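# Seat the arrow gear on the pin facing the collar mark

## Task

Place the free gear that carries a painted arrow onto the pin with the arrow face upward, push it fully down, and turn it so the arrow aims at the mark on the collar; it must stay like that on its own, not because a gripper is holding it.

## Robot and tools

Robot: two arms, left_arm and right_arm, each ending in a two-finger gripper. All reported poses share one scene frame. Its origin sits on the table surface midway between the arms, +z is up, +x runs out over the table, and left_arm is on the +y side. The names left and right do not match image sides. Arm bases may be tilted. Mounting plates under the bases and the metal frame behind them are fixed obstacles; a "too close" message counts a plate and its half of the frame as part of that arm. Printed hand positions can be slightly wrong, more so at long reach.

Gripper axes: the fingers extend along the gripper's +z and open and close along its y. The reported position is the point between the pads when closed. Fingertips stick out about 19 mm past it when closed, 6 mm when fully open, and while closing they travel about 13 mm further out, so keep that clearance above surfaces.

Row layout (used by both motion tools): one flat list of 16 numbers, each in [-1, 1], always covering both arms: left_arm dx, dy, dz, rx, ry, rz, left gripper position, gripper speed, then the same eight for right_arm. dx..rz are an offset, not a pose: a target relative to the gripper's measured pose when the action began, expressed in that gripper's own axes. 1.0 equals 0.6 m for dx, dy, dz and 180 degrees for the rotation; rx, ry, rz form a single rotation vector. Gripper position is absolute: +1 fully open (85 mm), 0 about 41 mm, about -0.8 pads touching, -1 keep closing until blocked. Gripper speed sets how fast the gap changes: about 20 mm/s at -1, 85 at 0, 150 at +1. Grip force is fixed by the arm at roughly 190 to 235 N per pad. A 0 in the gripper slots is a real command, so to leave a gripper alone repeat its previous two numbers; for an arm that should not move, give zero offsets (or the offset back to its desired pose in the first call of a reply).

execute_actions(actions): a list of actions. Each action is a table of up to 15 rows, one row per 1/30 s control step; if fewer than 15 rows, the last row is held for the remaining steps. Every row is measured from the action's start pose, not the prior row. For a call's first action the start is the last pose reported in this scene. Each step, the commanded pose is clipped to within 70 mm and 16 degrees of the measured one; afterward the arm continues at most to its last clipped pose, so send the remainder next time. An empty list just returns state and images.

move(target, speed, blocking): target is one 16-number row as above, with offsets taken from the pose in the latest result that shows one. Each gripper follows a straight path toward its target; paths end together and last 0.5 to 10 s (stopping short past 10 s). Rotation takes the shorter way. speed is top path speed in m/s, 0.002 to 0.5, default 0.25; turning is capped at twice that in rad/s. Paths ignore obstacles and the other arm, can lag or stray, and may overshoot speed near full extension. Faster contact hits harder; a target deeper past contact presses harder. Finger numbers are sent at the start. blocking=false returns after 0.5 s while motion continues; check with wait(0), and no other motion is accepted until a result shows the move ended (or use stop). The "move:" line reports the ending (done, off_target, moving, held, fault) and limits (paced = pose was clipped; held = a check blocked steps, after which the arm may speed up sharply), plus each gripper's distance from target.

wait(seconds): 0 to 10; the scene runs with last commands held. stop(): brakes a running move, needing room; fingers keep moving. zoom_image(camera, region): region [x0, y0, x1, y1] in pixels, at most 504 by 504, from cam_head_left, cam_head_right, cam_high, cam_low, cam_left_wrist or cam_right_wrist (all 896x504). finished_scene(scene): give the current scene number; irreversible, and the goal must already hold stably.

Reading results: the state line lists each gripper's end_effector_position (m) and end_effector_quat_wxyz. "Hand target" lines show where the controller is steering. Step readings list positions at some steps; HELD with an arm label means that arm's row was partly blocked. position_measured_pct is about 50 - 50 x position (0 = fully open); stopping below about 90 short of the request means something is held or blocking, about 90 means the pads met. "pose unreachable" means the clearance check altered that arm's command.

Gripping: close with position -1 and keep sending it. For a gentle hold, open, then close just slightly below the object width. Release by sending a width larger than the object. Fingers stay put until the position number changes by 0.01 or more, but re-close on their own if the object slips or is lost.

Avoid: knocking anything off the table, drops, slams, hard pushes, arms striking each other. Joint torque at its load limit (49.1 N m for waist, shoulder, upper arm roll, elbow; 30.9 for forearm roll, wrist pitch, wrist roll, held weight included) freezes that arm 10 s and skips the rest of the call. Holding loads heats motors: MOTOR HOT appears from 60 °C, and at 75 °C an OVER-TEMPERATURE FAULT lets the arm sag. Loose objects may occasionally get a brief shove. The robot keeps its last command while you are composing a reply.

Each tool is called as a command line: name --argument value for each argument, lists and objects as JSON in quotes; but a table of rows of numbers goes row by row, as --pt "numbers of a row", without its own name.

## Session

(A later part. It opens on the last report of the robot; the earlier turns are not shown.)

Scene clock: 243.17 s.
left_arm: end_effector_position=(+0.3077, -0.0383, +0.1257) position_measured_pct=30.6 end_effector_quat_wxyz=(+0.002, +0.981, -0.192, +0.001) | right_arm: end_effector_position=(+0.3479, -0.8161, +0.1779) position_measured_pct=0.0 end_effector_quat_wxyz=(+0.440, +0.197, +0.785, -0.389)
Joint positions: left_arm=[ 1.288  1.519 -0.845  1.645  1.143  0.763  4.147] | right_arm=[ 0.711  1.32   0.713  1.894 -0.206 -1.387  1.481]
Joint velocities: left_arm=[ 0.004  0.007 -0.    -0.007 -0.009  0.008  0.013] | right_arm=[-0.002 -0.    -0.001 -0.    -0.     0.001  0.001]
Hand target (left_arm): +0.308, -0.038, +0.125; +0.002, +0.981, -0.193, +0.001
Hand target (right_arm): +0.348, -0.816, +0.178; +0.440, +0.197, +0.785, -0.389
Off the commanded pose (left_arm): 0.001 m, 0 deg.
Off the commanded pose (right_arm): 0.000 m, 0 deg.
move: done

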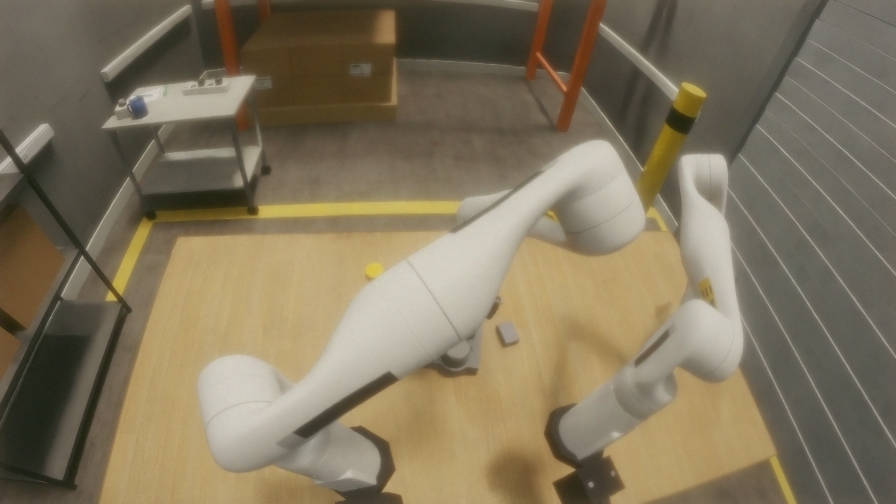

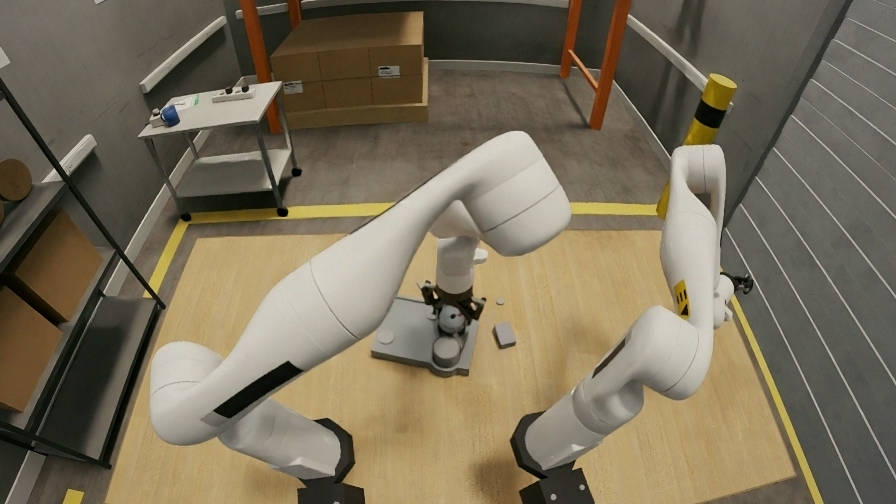

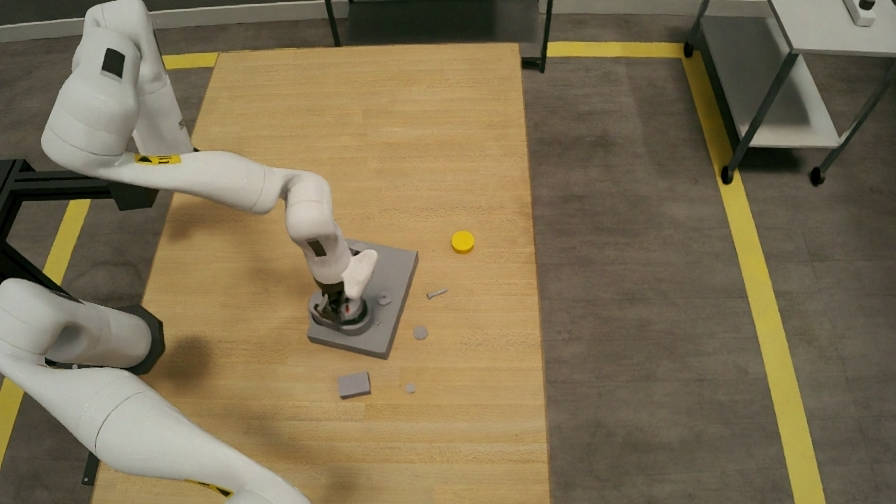

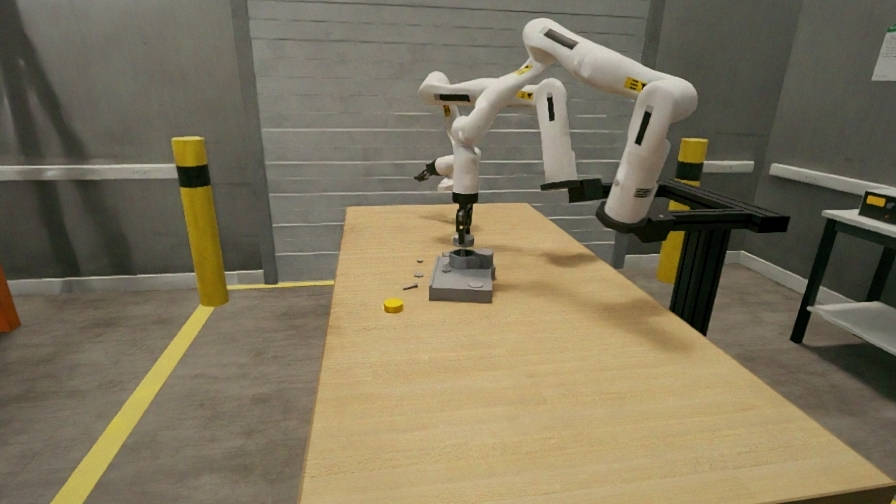

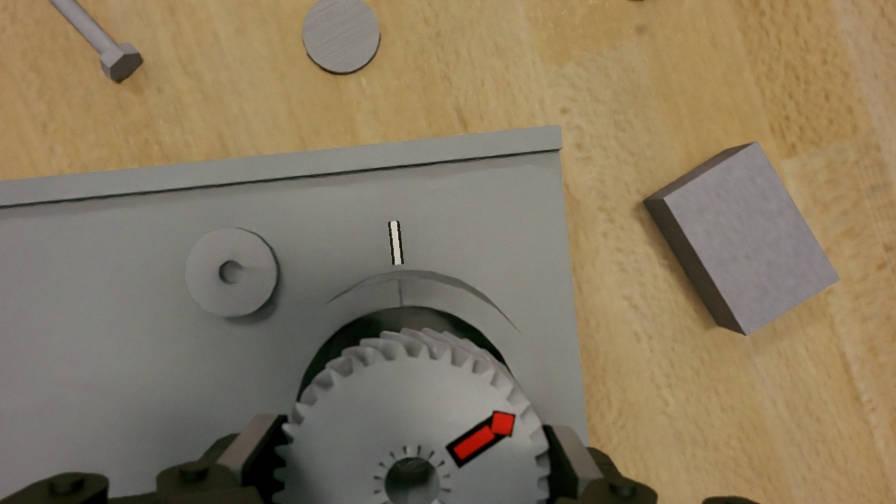

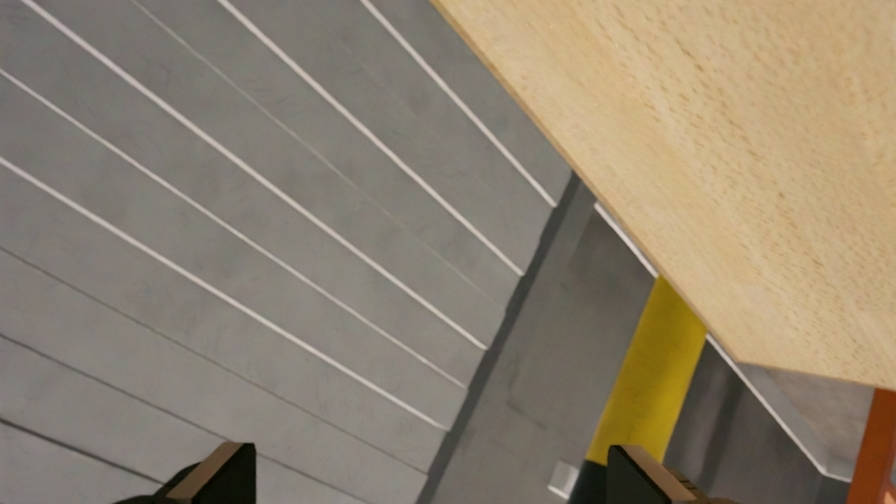

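Let me refresh for a settled image before measuring.

execute_actions --actions '[]'

zoom_image --camera "cam_left_wrist" --region '[270, 210, 564, 504]'

zoom_image --camera "cam_low" --region '[430, 200, 510, 290]'

Scene clock: 244.70 s.
left_arm: end_effector_position=(+0.3075, -0.0383, +0.1254) position_measured_pct=30.6 end_effector_quat_wxyz=(+0.002, +0.981, -0.193, +0.001) | right_arm: end_effector_position=(+0.3479, -0.8161, +0.1779) position_measured_pct=0.0 end_effector_quat_wxyz=(+0.440, +0.197, +0.785, -0.389)
Joint positions: left_arm=[ 1.288  1.52  -0.845  1.644  1.143  0.764  4.148] | right_arm=[ 0.711  1.32   0.713  1.894 -0.206 -1.387  1.481]
Joint velocities: left_arm=[-0.001  0.001  0.001  0.    -0.001 -0.001 -0.   ] | right_arm=[ 0.001  0.001 -0.001 -0.     0.     0.001  0.   ]
Hand target (left_arm): +0.308, -0.038, +0.125; +0.002, +0.981, -0.193, +0.001
Hand target (right_arm): +0.348, -0.816, +0.178; +0.440, +0.197, +0.785, -0.389
Off the commanded pose (left_arm): 0.001 m, 0 deg.
Off the commanded pose (right_arm): 0.000 m, 0 deg.

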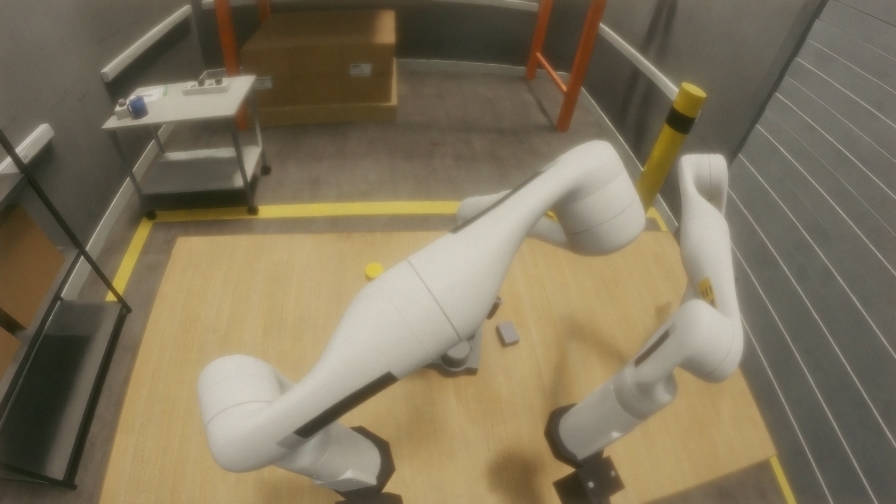

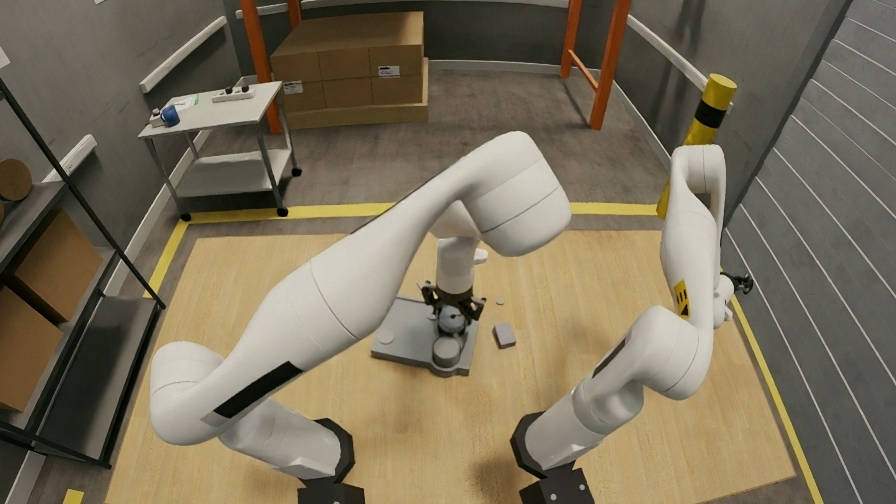

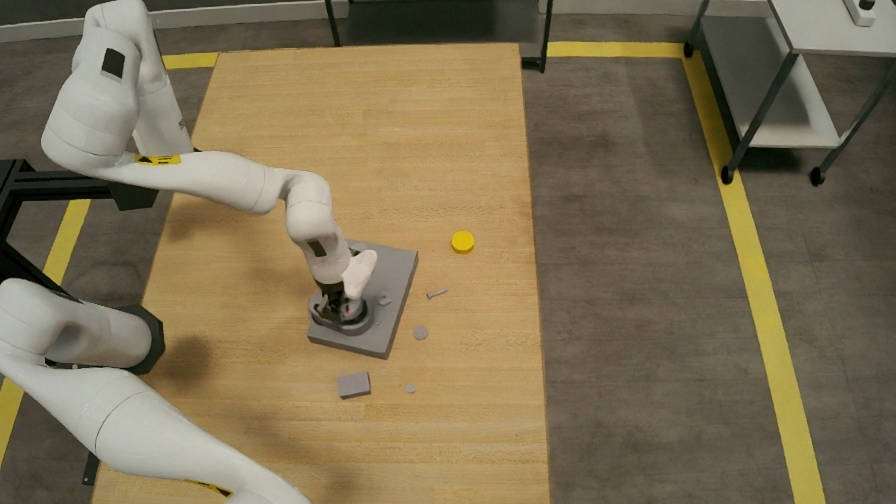

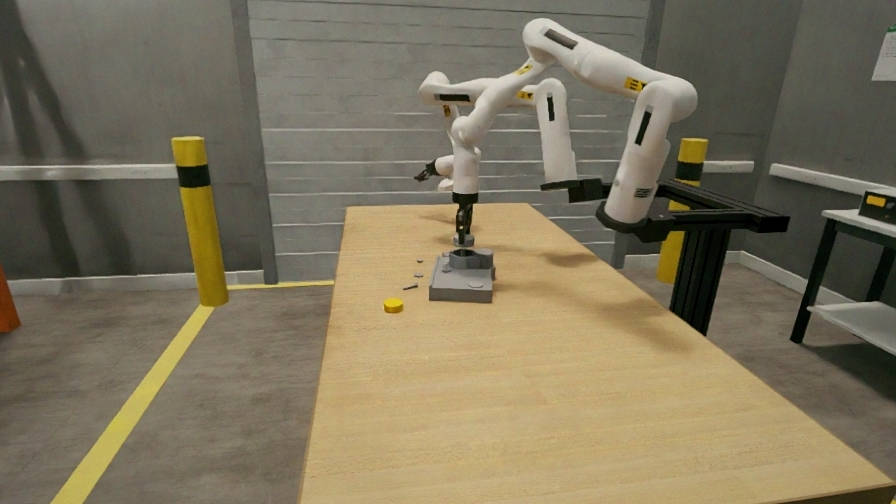

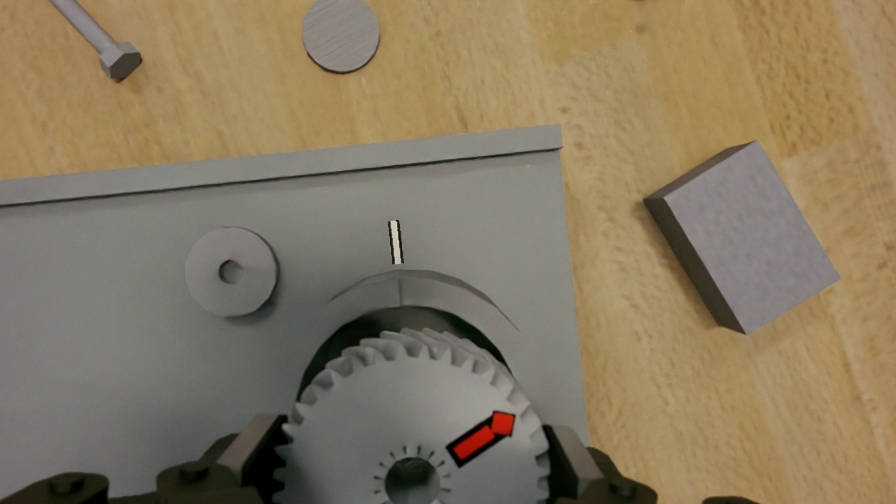

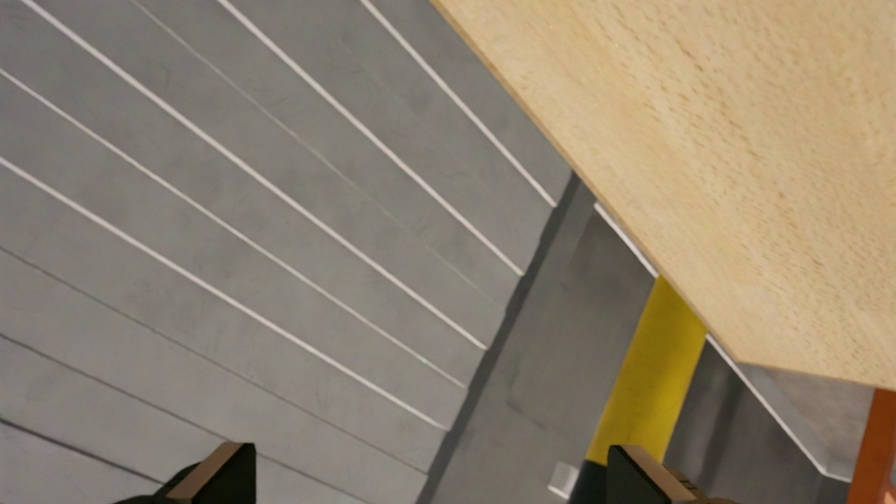

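Region (270, 210, 564, 504) of cam_left_wrist's 896x504 image, scaled by 1.714.

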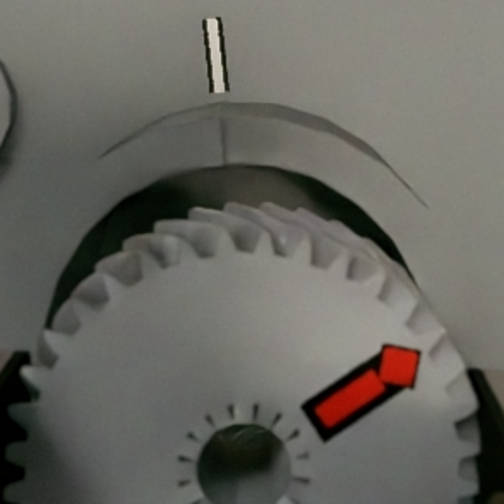

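Region (430, 200, 510, 290) of cam_low's 896x504 image, scaled by 5.600, with more detail than that image has.

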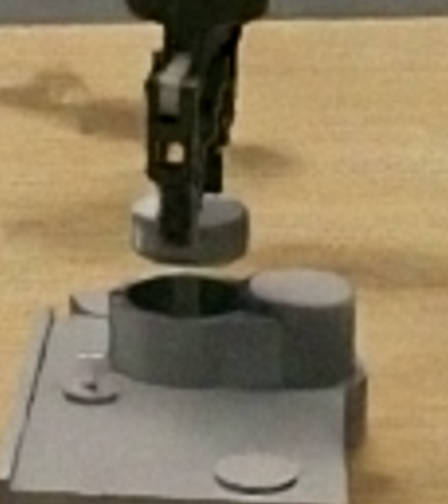

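move --target '[0.0005, -0.0042, 0.0173, 0, 0, 0.0056, -1, -0.5, 0, 0, 0, 0, 0, 0, 1, 0]' --speed 0.05

execute_actions --actions '[]'

zoom_image --camera "cam_left_wrist" --region '[270, 210, 564, 504]'

zoom_image --camera "cam_low" --region '[430, 200, 510, 290]'

Scene clock: 261.13 s.
left_arm: end_effector_position=(+0.3087, -0.0362, +0.1152) position_measured_pct=30.6 end_effector_quat_wxyz=(+0.002, +0.980, -0.201, +0.001) | right_arm: end_effector_position=(+0.3479, -0.8162, +0.1779) position_measured_pct=0.0 end_effector_quat_wxyz=(+0.440, +0.197, +0.785, -0.389)
Joint positions: left_arm=[ 1.274  1.535 -0.832  1.639  1.155  0.746  4.117] | right_arm=[ 0.711  1.32   0.713  1.894 -0.206 -1.387  1.481]
Joint velocities: left_arm=[-0.003  0.003  0.002 -0.001  0.    -0.002 -0.004] | right_arm=[ 0.    -0.001 -0.001  0.001  0.     0.001 -0.   ]
Hand target (left_arm): +0.309, -0.036, +0.115; +0.002, +0.980, -0.201, +0.001
Hand target (right_arm): +0.348, -0.816, +0.178; +0.440, +0.197, +0.785, -0.389
Off the commanded pose (left_arm): 0.000 m, 0 deg.
Off the commanded pose (right_arm): 0.000 m, 0 deg.
move: done

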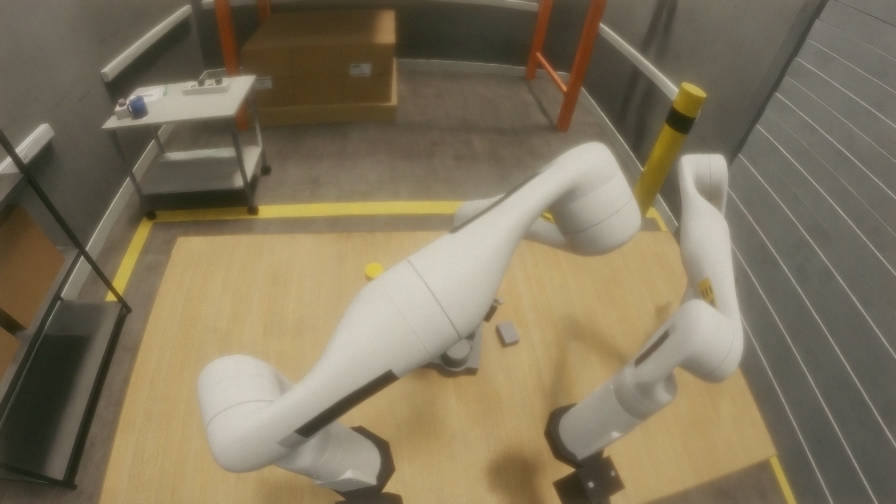

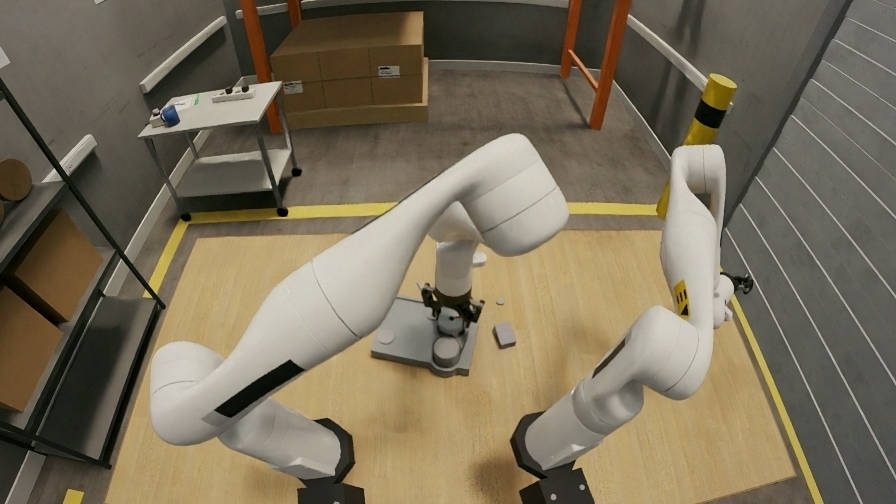

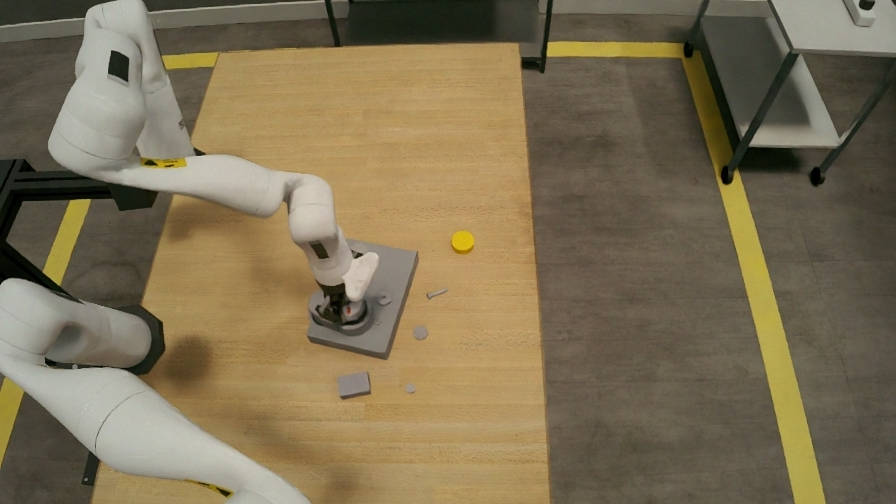

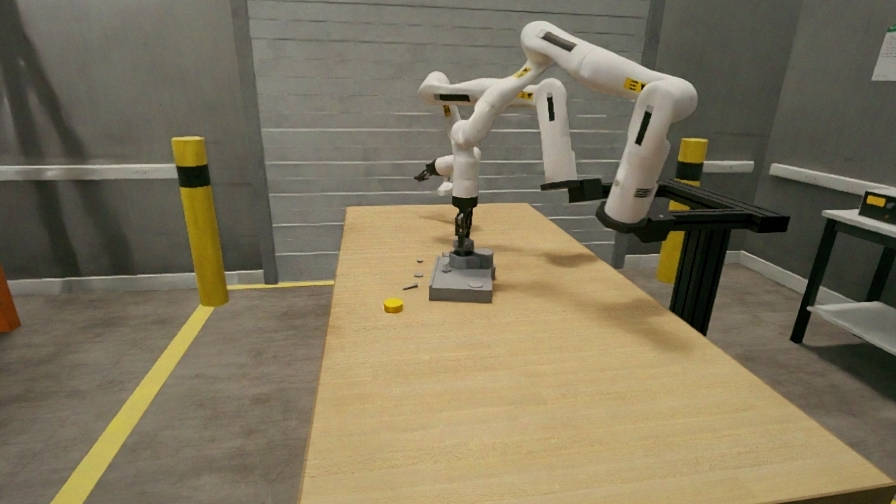

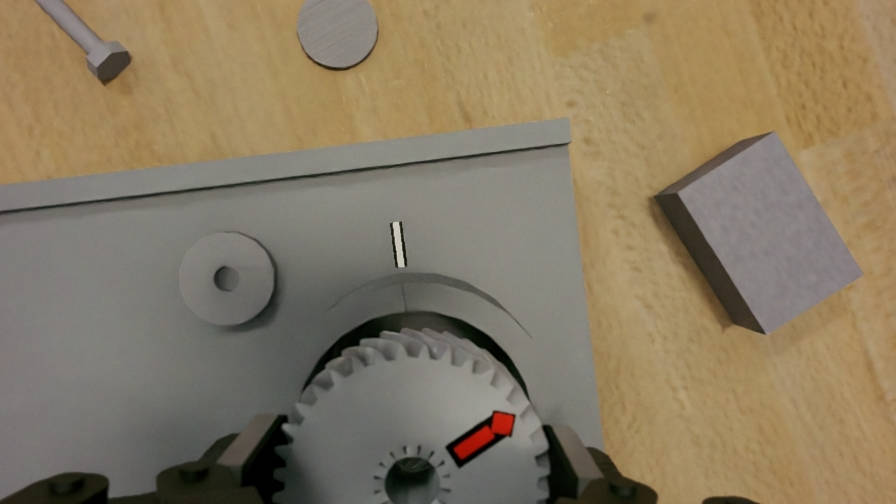

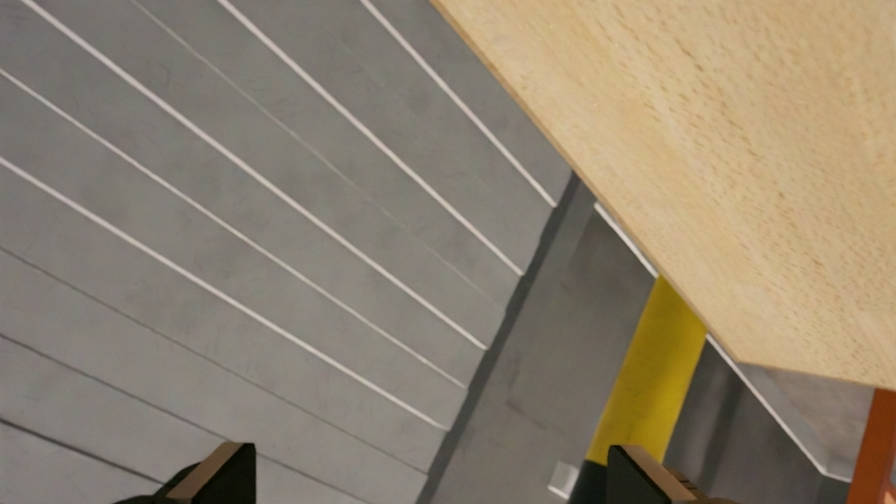

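Scene clock: 261.13 s.
left_arm: end_effector_position=(+0.3087, -0.0362, +0.1152) position_measured_pct=30.6 end_effector_quat_wxyz=(+0.002, +0.980, -0.201, +0.001) | right_arm: end_effector_position=(+0.3479, -0.8162, +0.1779) position_measured_pct=0.0 end_effector_quat_wxyz=(+0.440, +0.197, +0.785, -0.389)
Joint positions: left_arm=[ 1.274  1.535 -0.832  1.639  1.155  0.746  4.117] | right_arm=[ 0.711  1.32   0.713  1.894 -0.206 -1.387  1.481]
Joint velocities: left_arm=[-0.003  0.003  0.002 -0.001  0.    -0.002 -0.004] | right_arm=[ 0.    -0.001 -0.001  0.001  0.     0.001 -0.   ]
Hand target (left_arm): +0.309, -0.036, +0.115; +0.002, +0.980, -0.201, +0.001
Hand target (right_arm): +0.348, -0.816, +0.178; +0.440, +0.197, +0.785, -0.389
Off the commanded pose (left_arm): 0.000 m, 0 deg.
Off the commanded pose (right_arm): 0.000 m, 0 deg.

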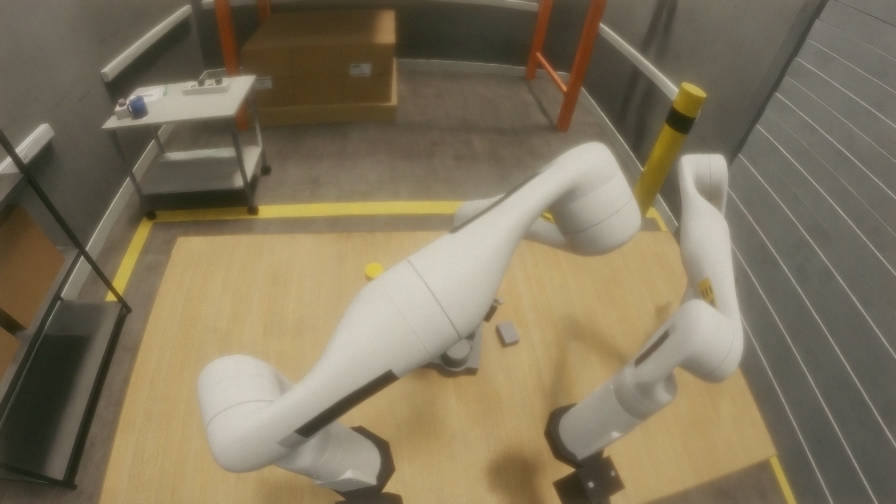

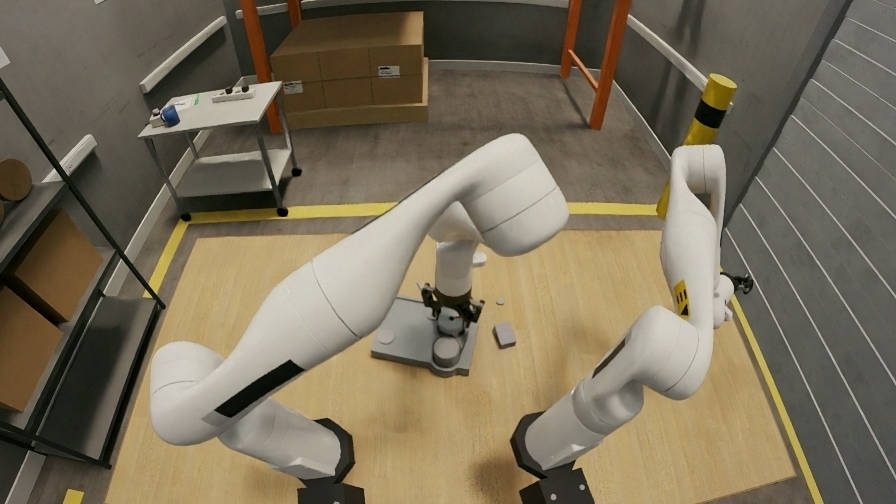

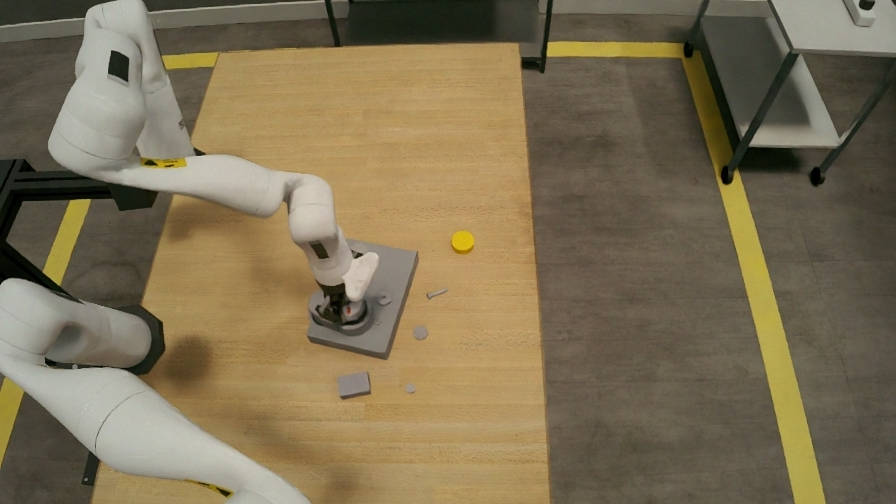

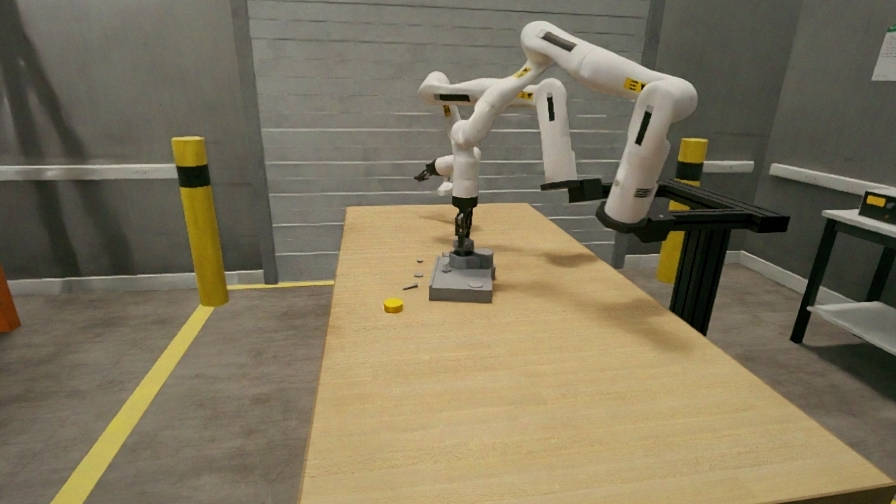

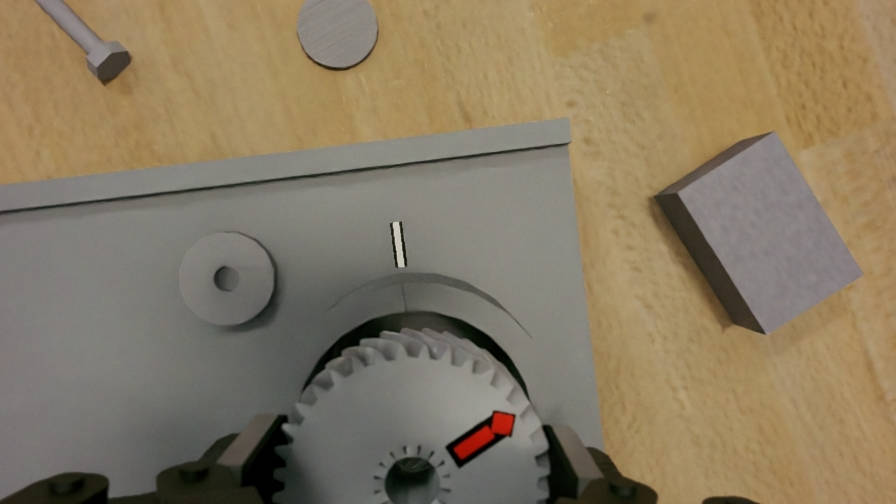

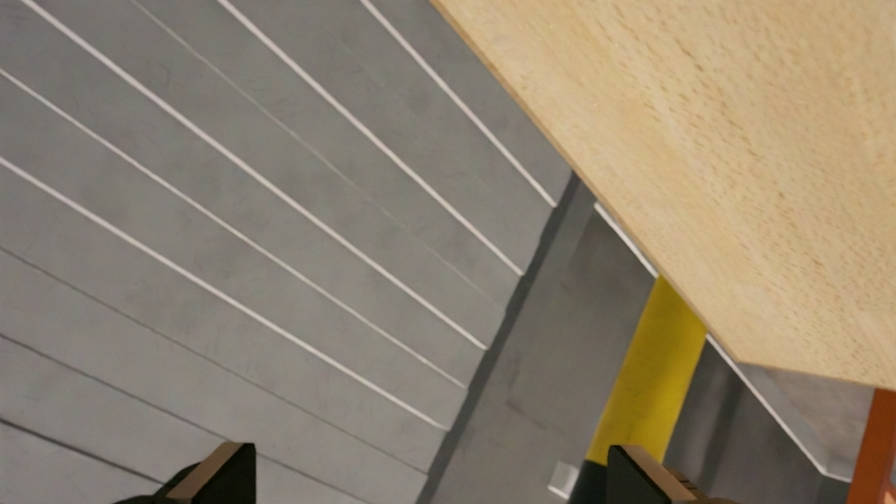

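Region (270, 210, 564, 504) of cam_left_wrist's 896x504 image, scaled by 1.714.

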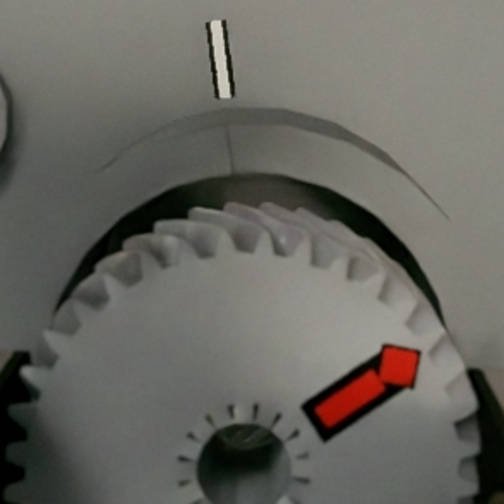

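Region (430, 200, 510, 290) of cam_low's 896x504 image, scaled by 5.600, with more detail than that image has.

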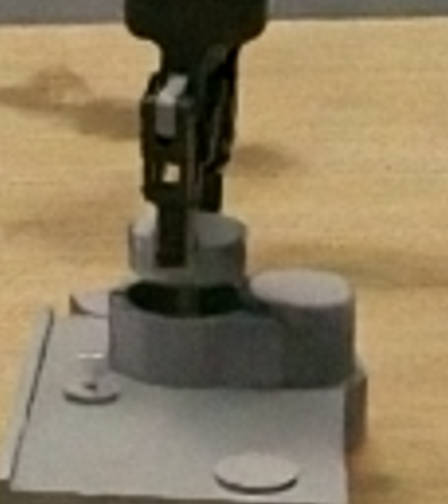

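execute_actions --actions '[]'

Scene clock: 266.80 s.
left_arm: end_effector_position=(+0.3088, -0.0361, +0.1150) position_measured_pct=30.6 end_effector_quat_wxyz=(+0.002, +0.980, -0.201, +0.001) | right_arm: end_effector_position=(+0.3479, -0.8162, +0.1779) position_measured_pct=0.0 end_effector_quat_wxyz=(+0.440, +0.197, +0.785, -0.389)
Joint positions: left_arm=[ 1.273  1.535 -0.832  1.639  1.155  0.746  4.117] | right_arm=[ 0.711  1.32   0.713  1.894 -0.206 -1.387  1.481]
Joint velocities: left_arm=[ 0.    -0.001  0.    -0.    -0.     0.     0.001] | right_arm=[-0.001  0.    -0.    -0.    -0.     0.001  0.   ]
Hand target (left_arm): +0.309, -0.036, +0.115; +0.002, +0.980, -0.201, +0.001
Hand target (right_arm): +0.348, -0.816, +0.178; +0.440, +0.197, +0.785, -0.389
Off the commanded pose (left_arm): 0.000 m, 0 deg.
Off the commanded pose (right_arm): 0.000 m, 0 deg.

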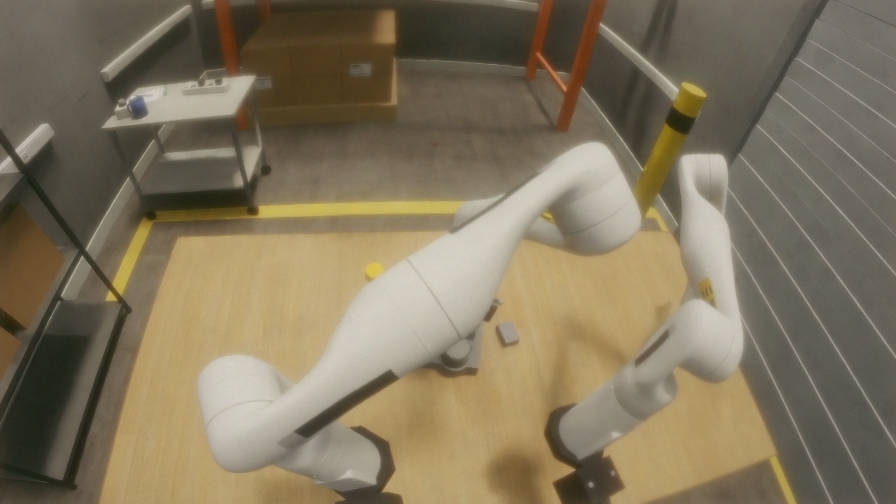

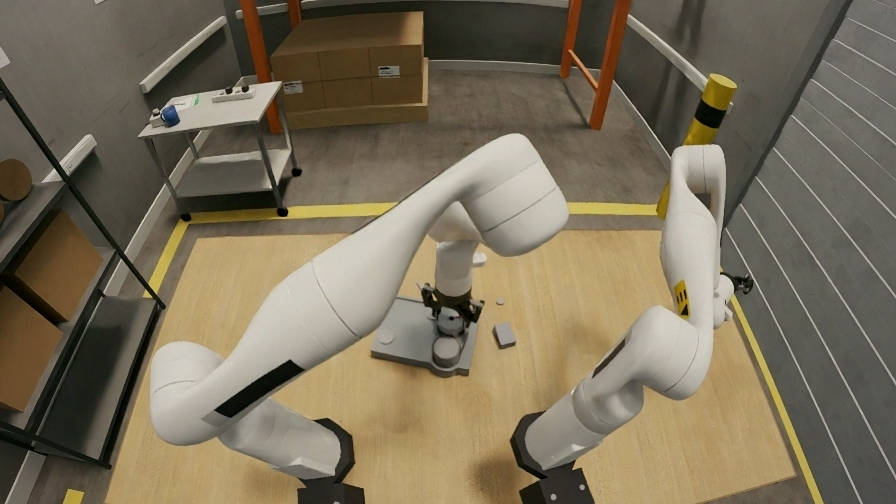

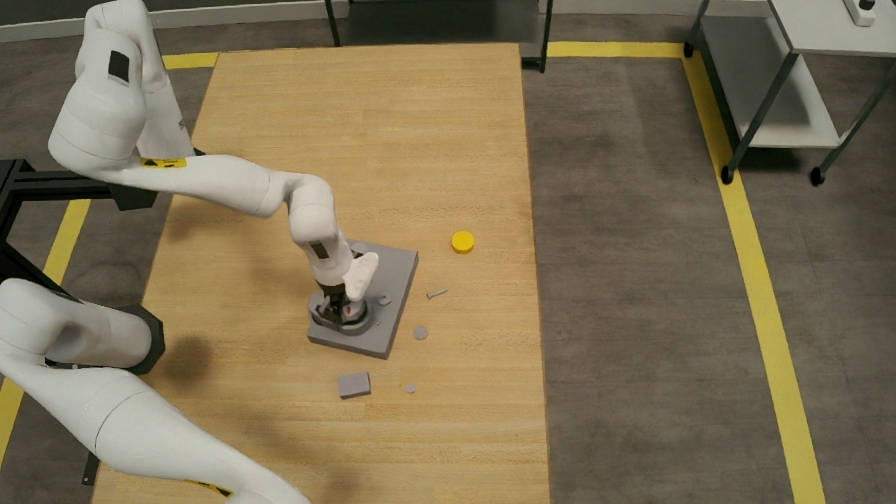

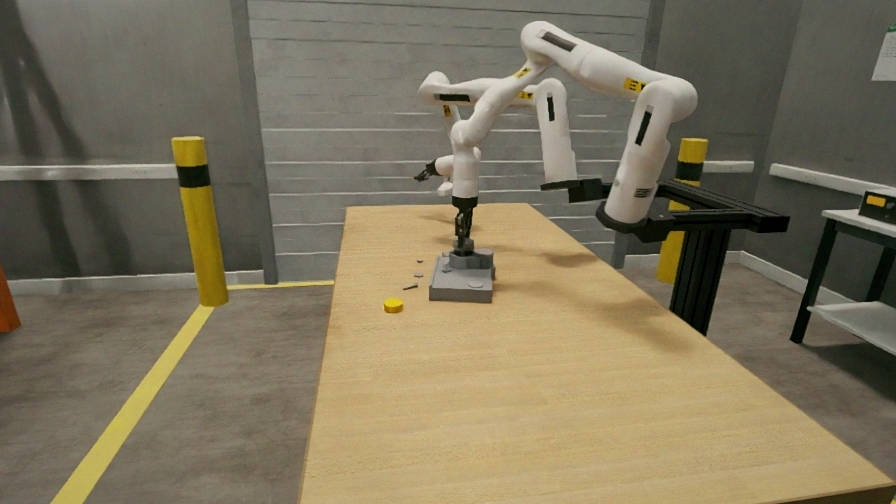

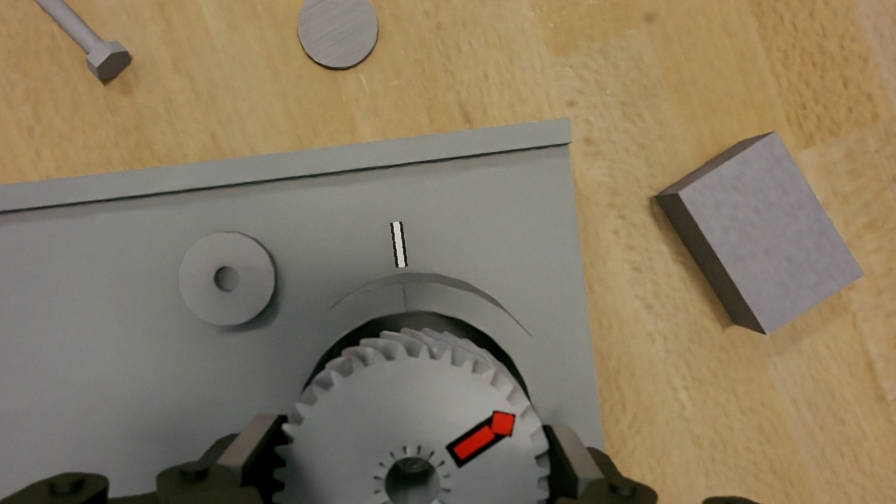

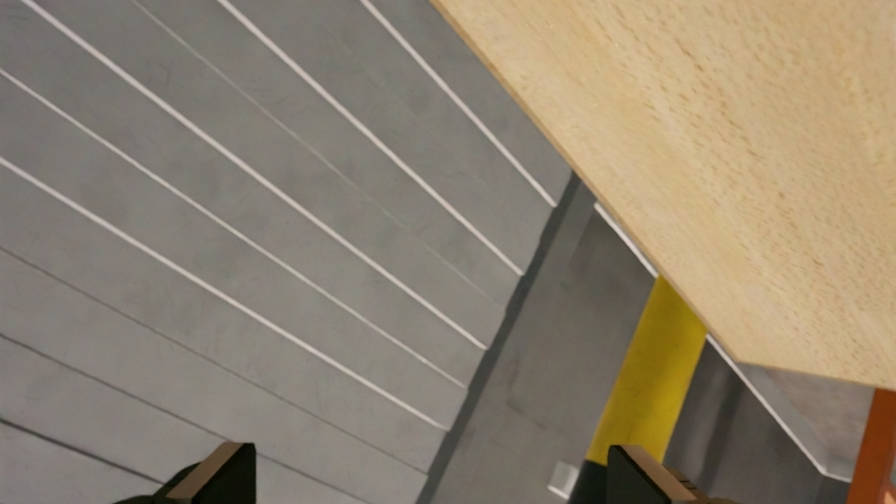

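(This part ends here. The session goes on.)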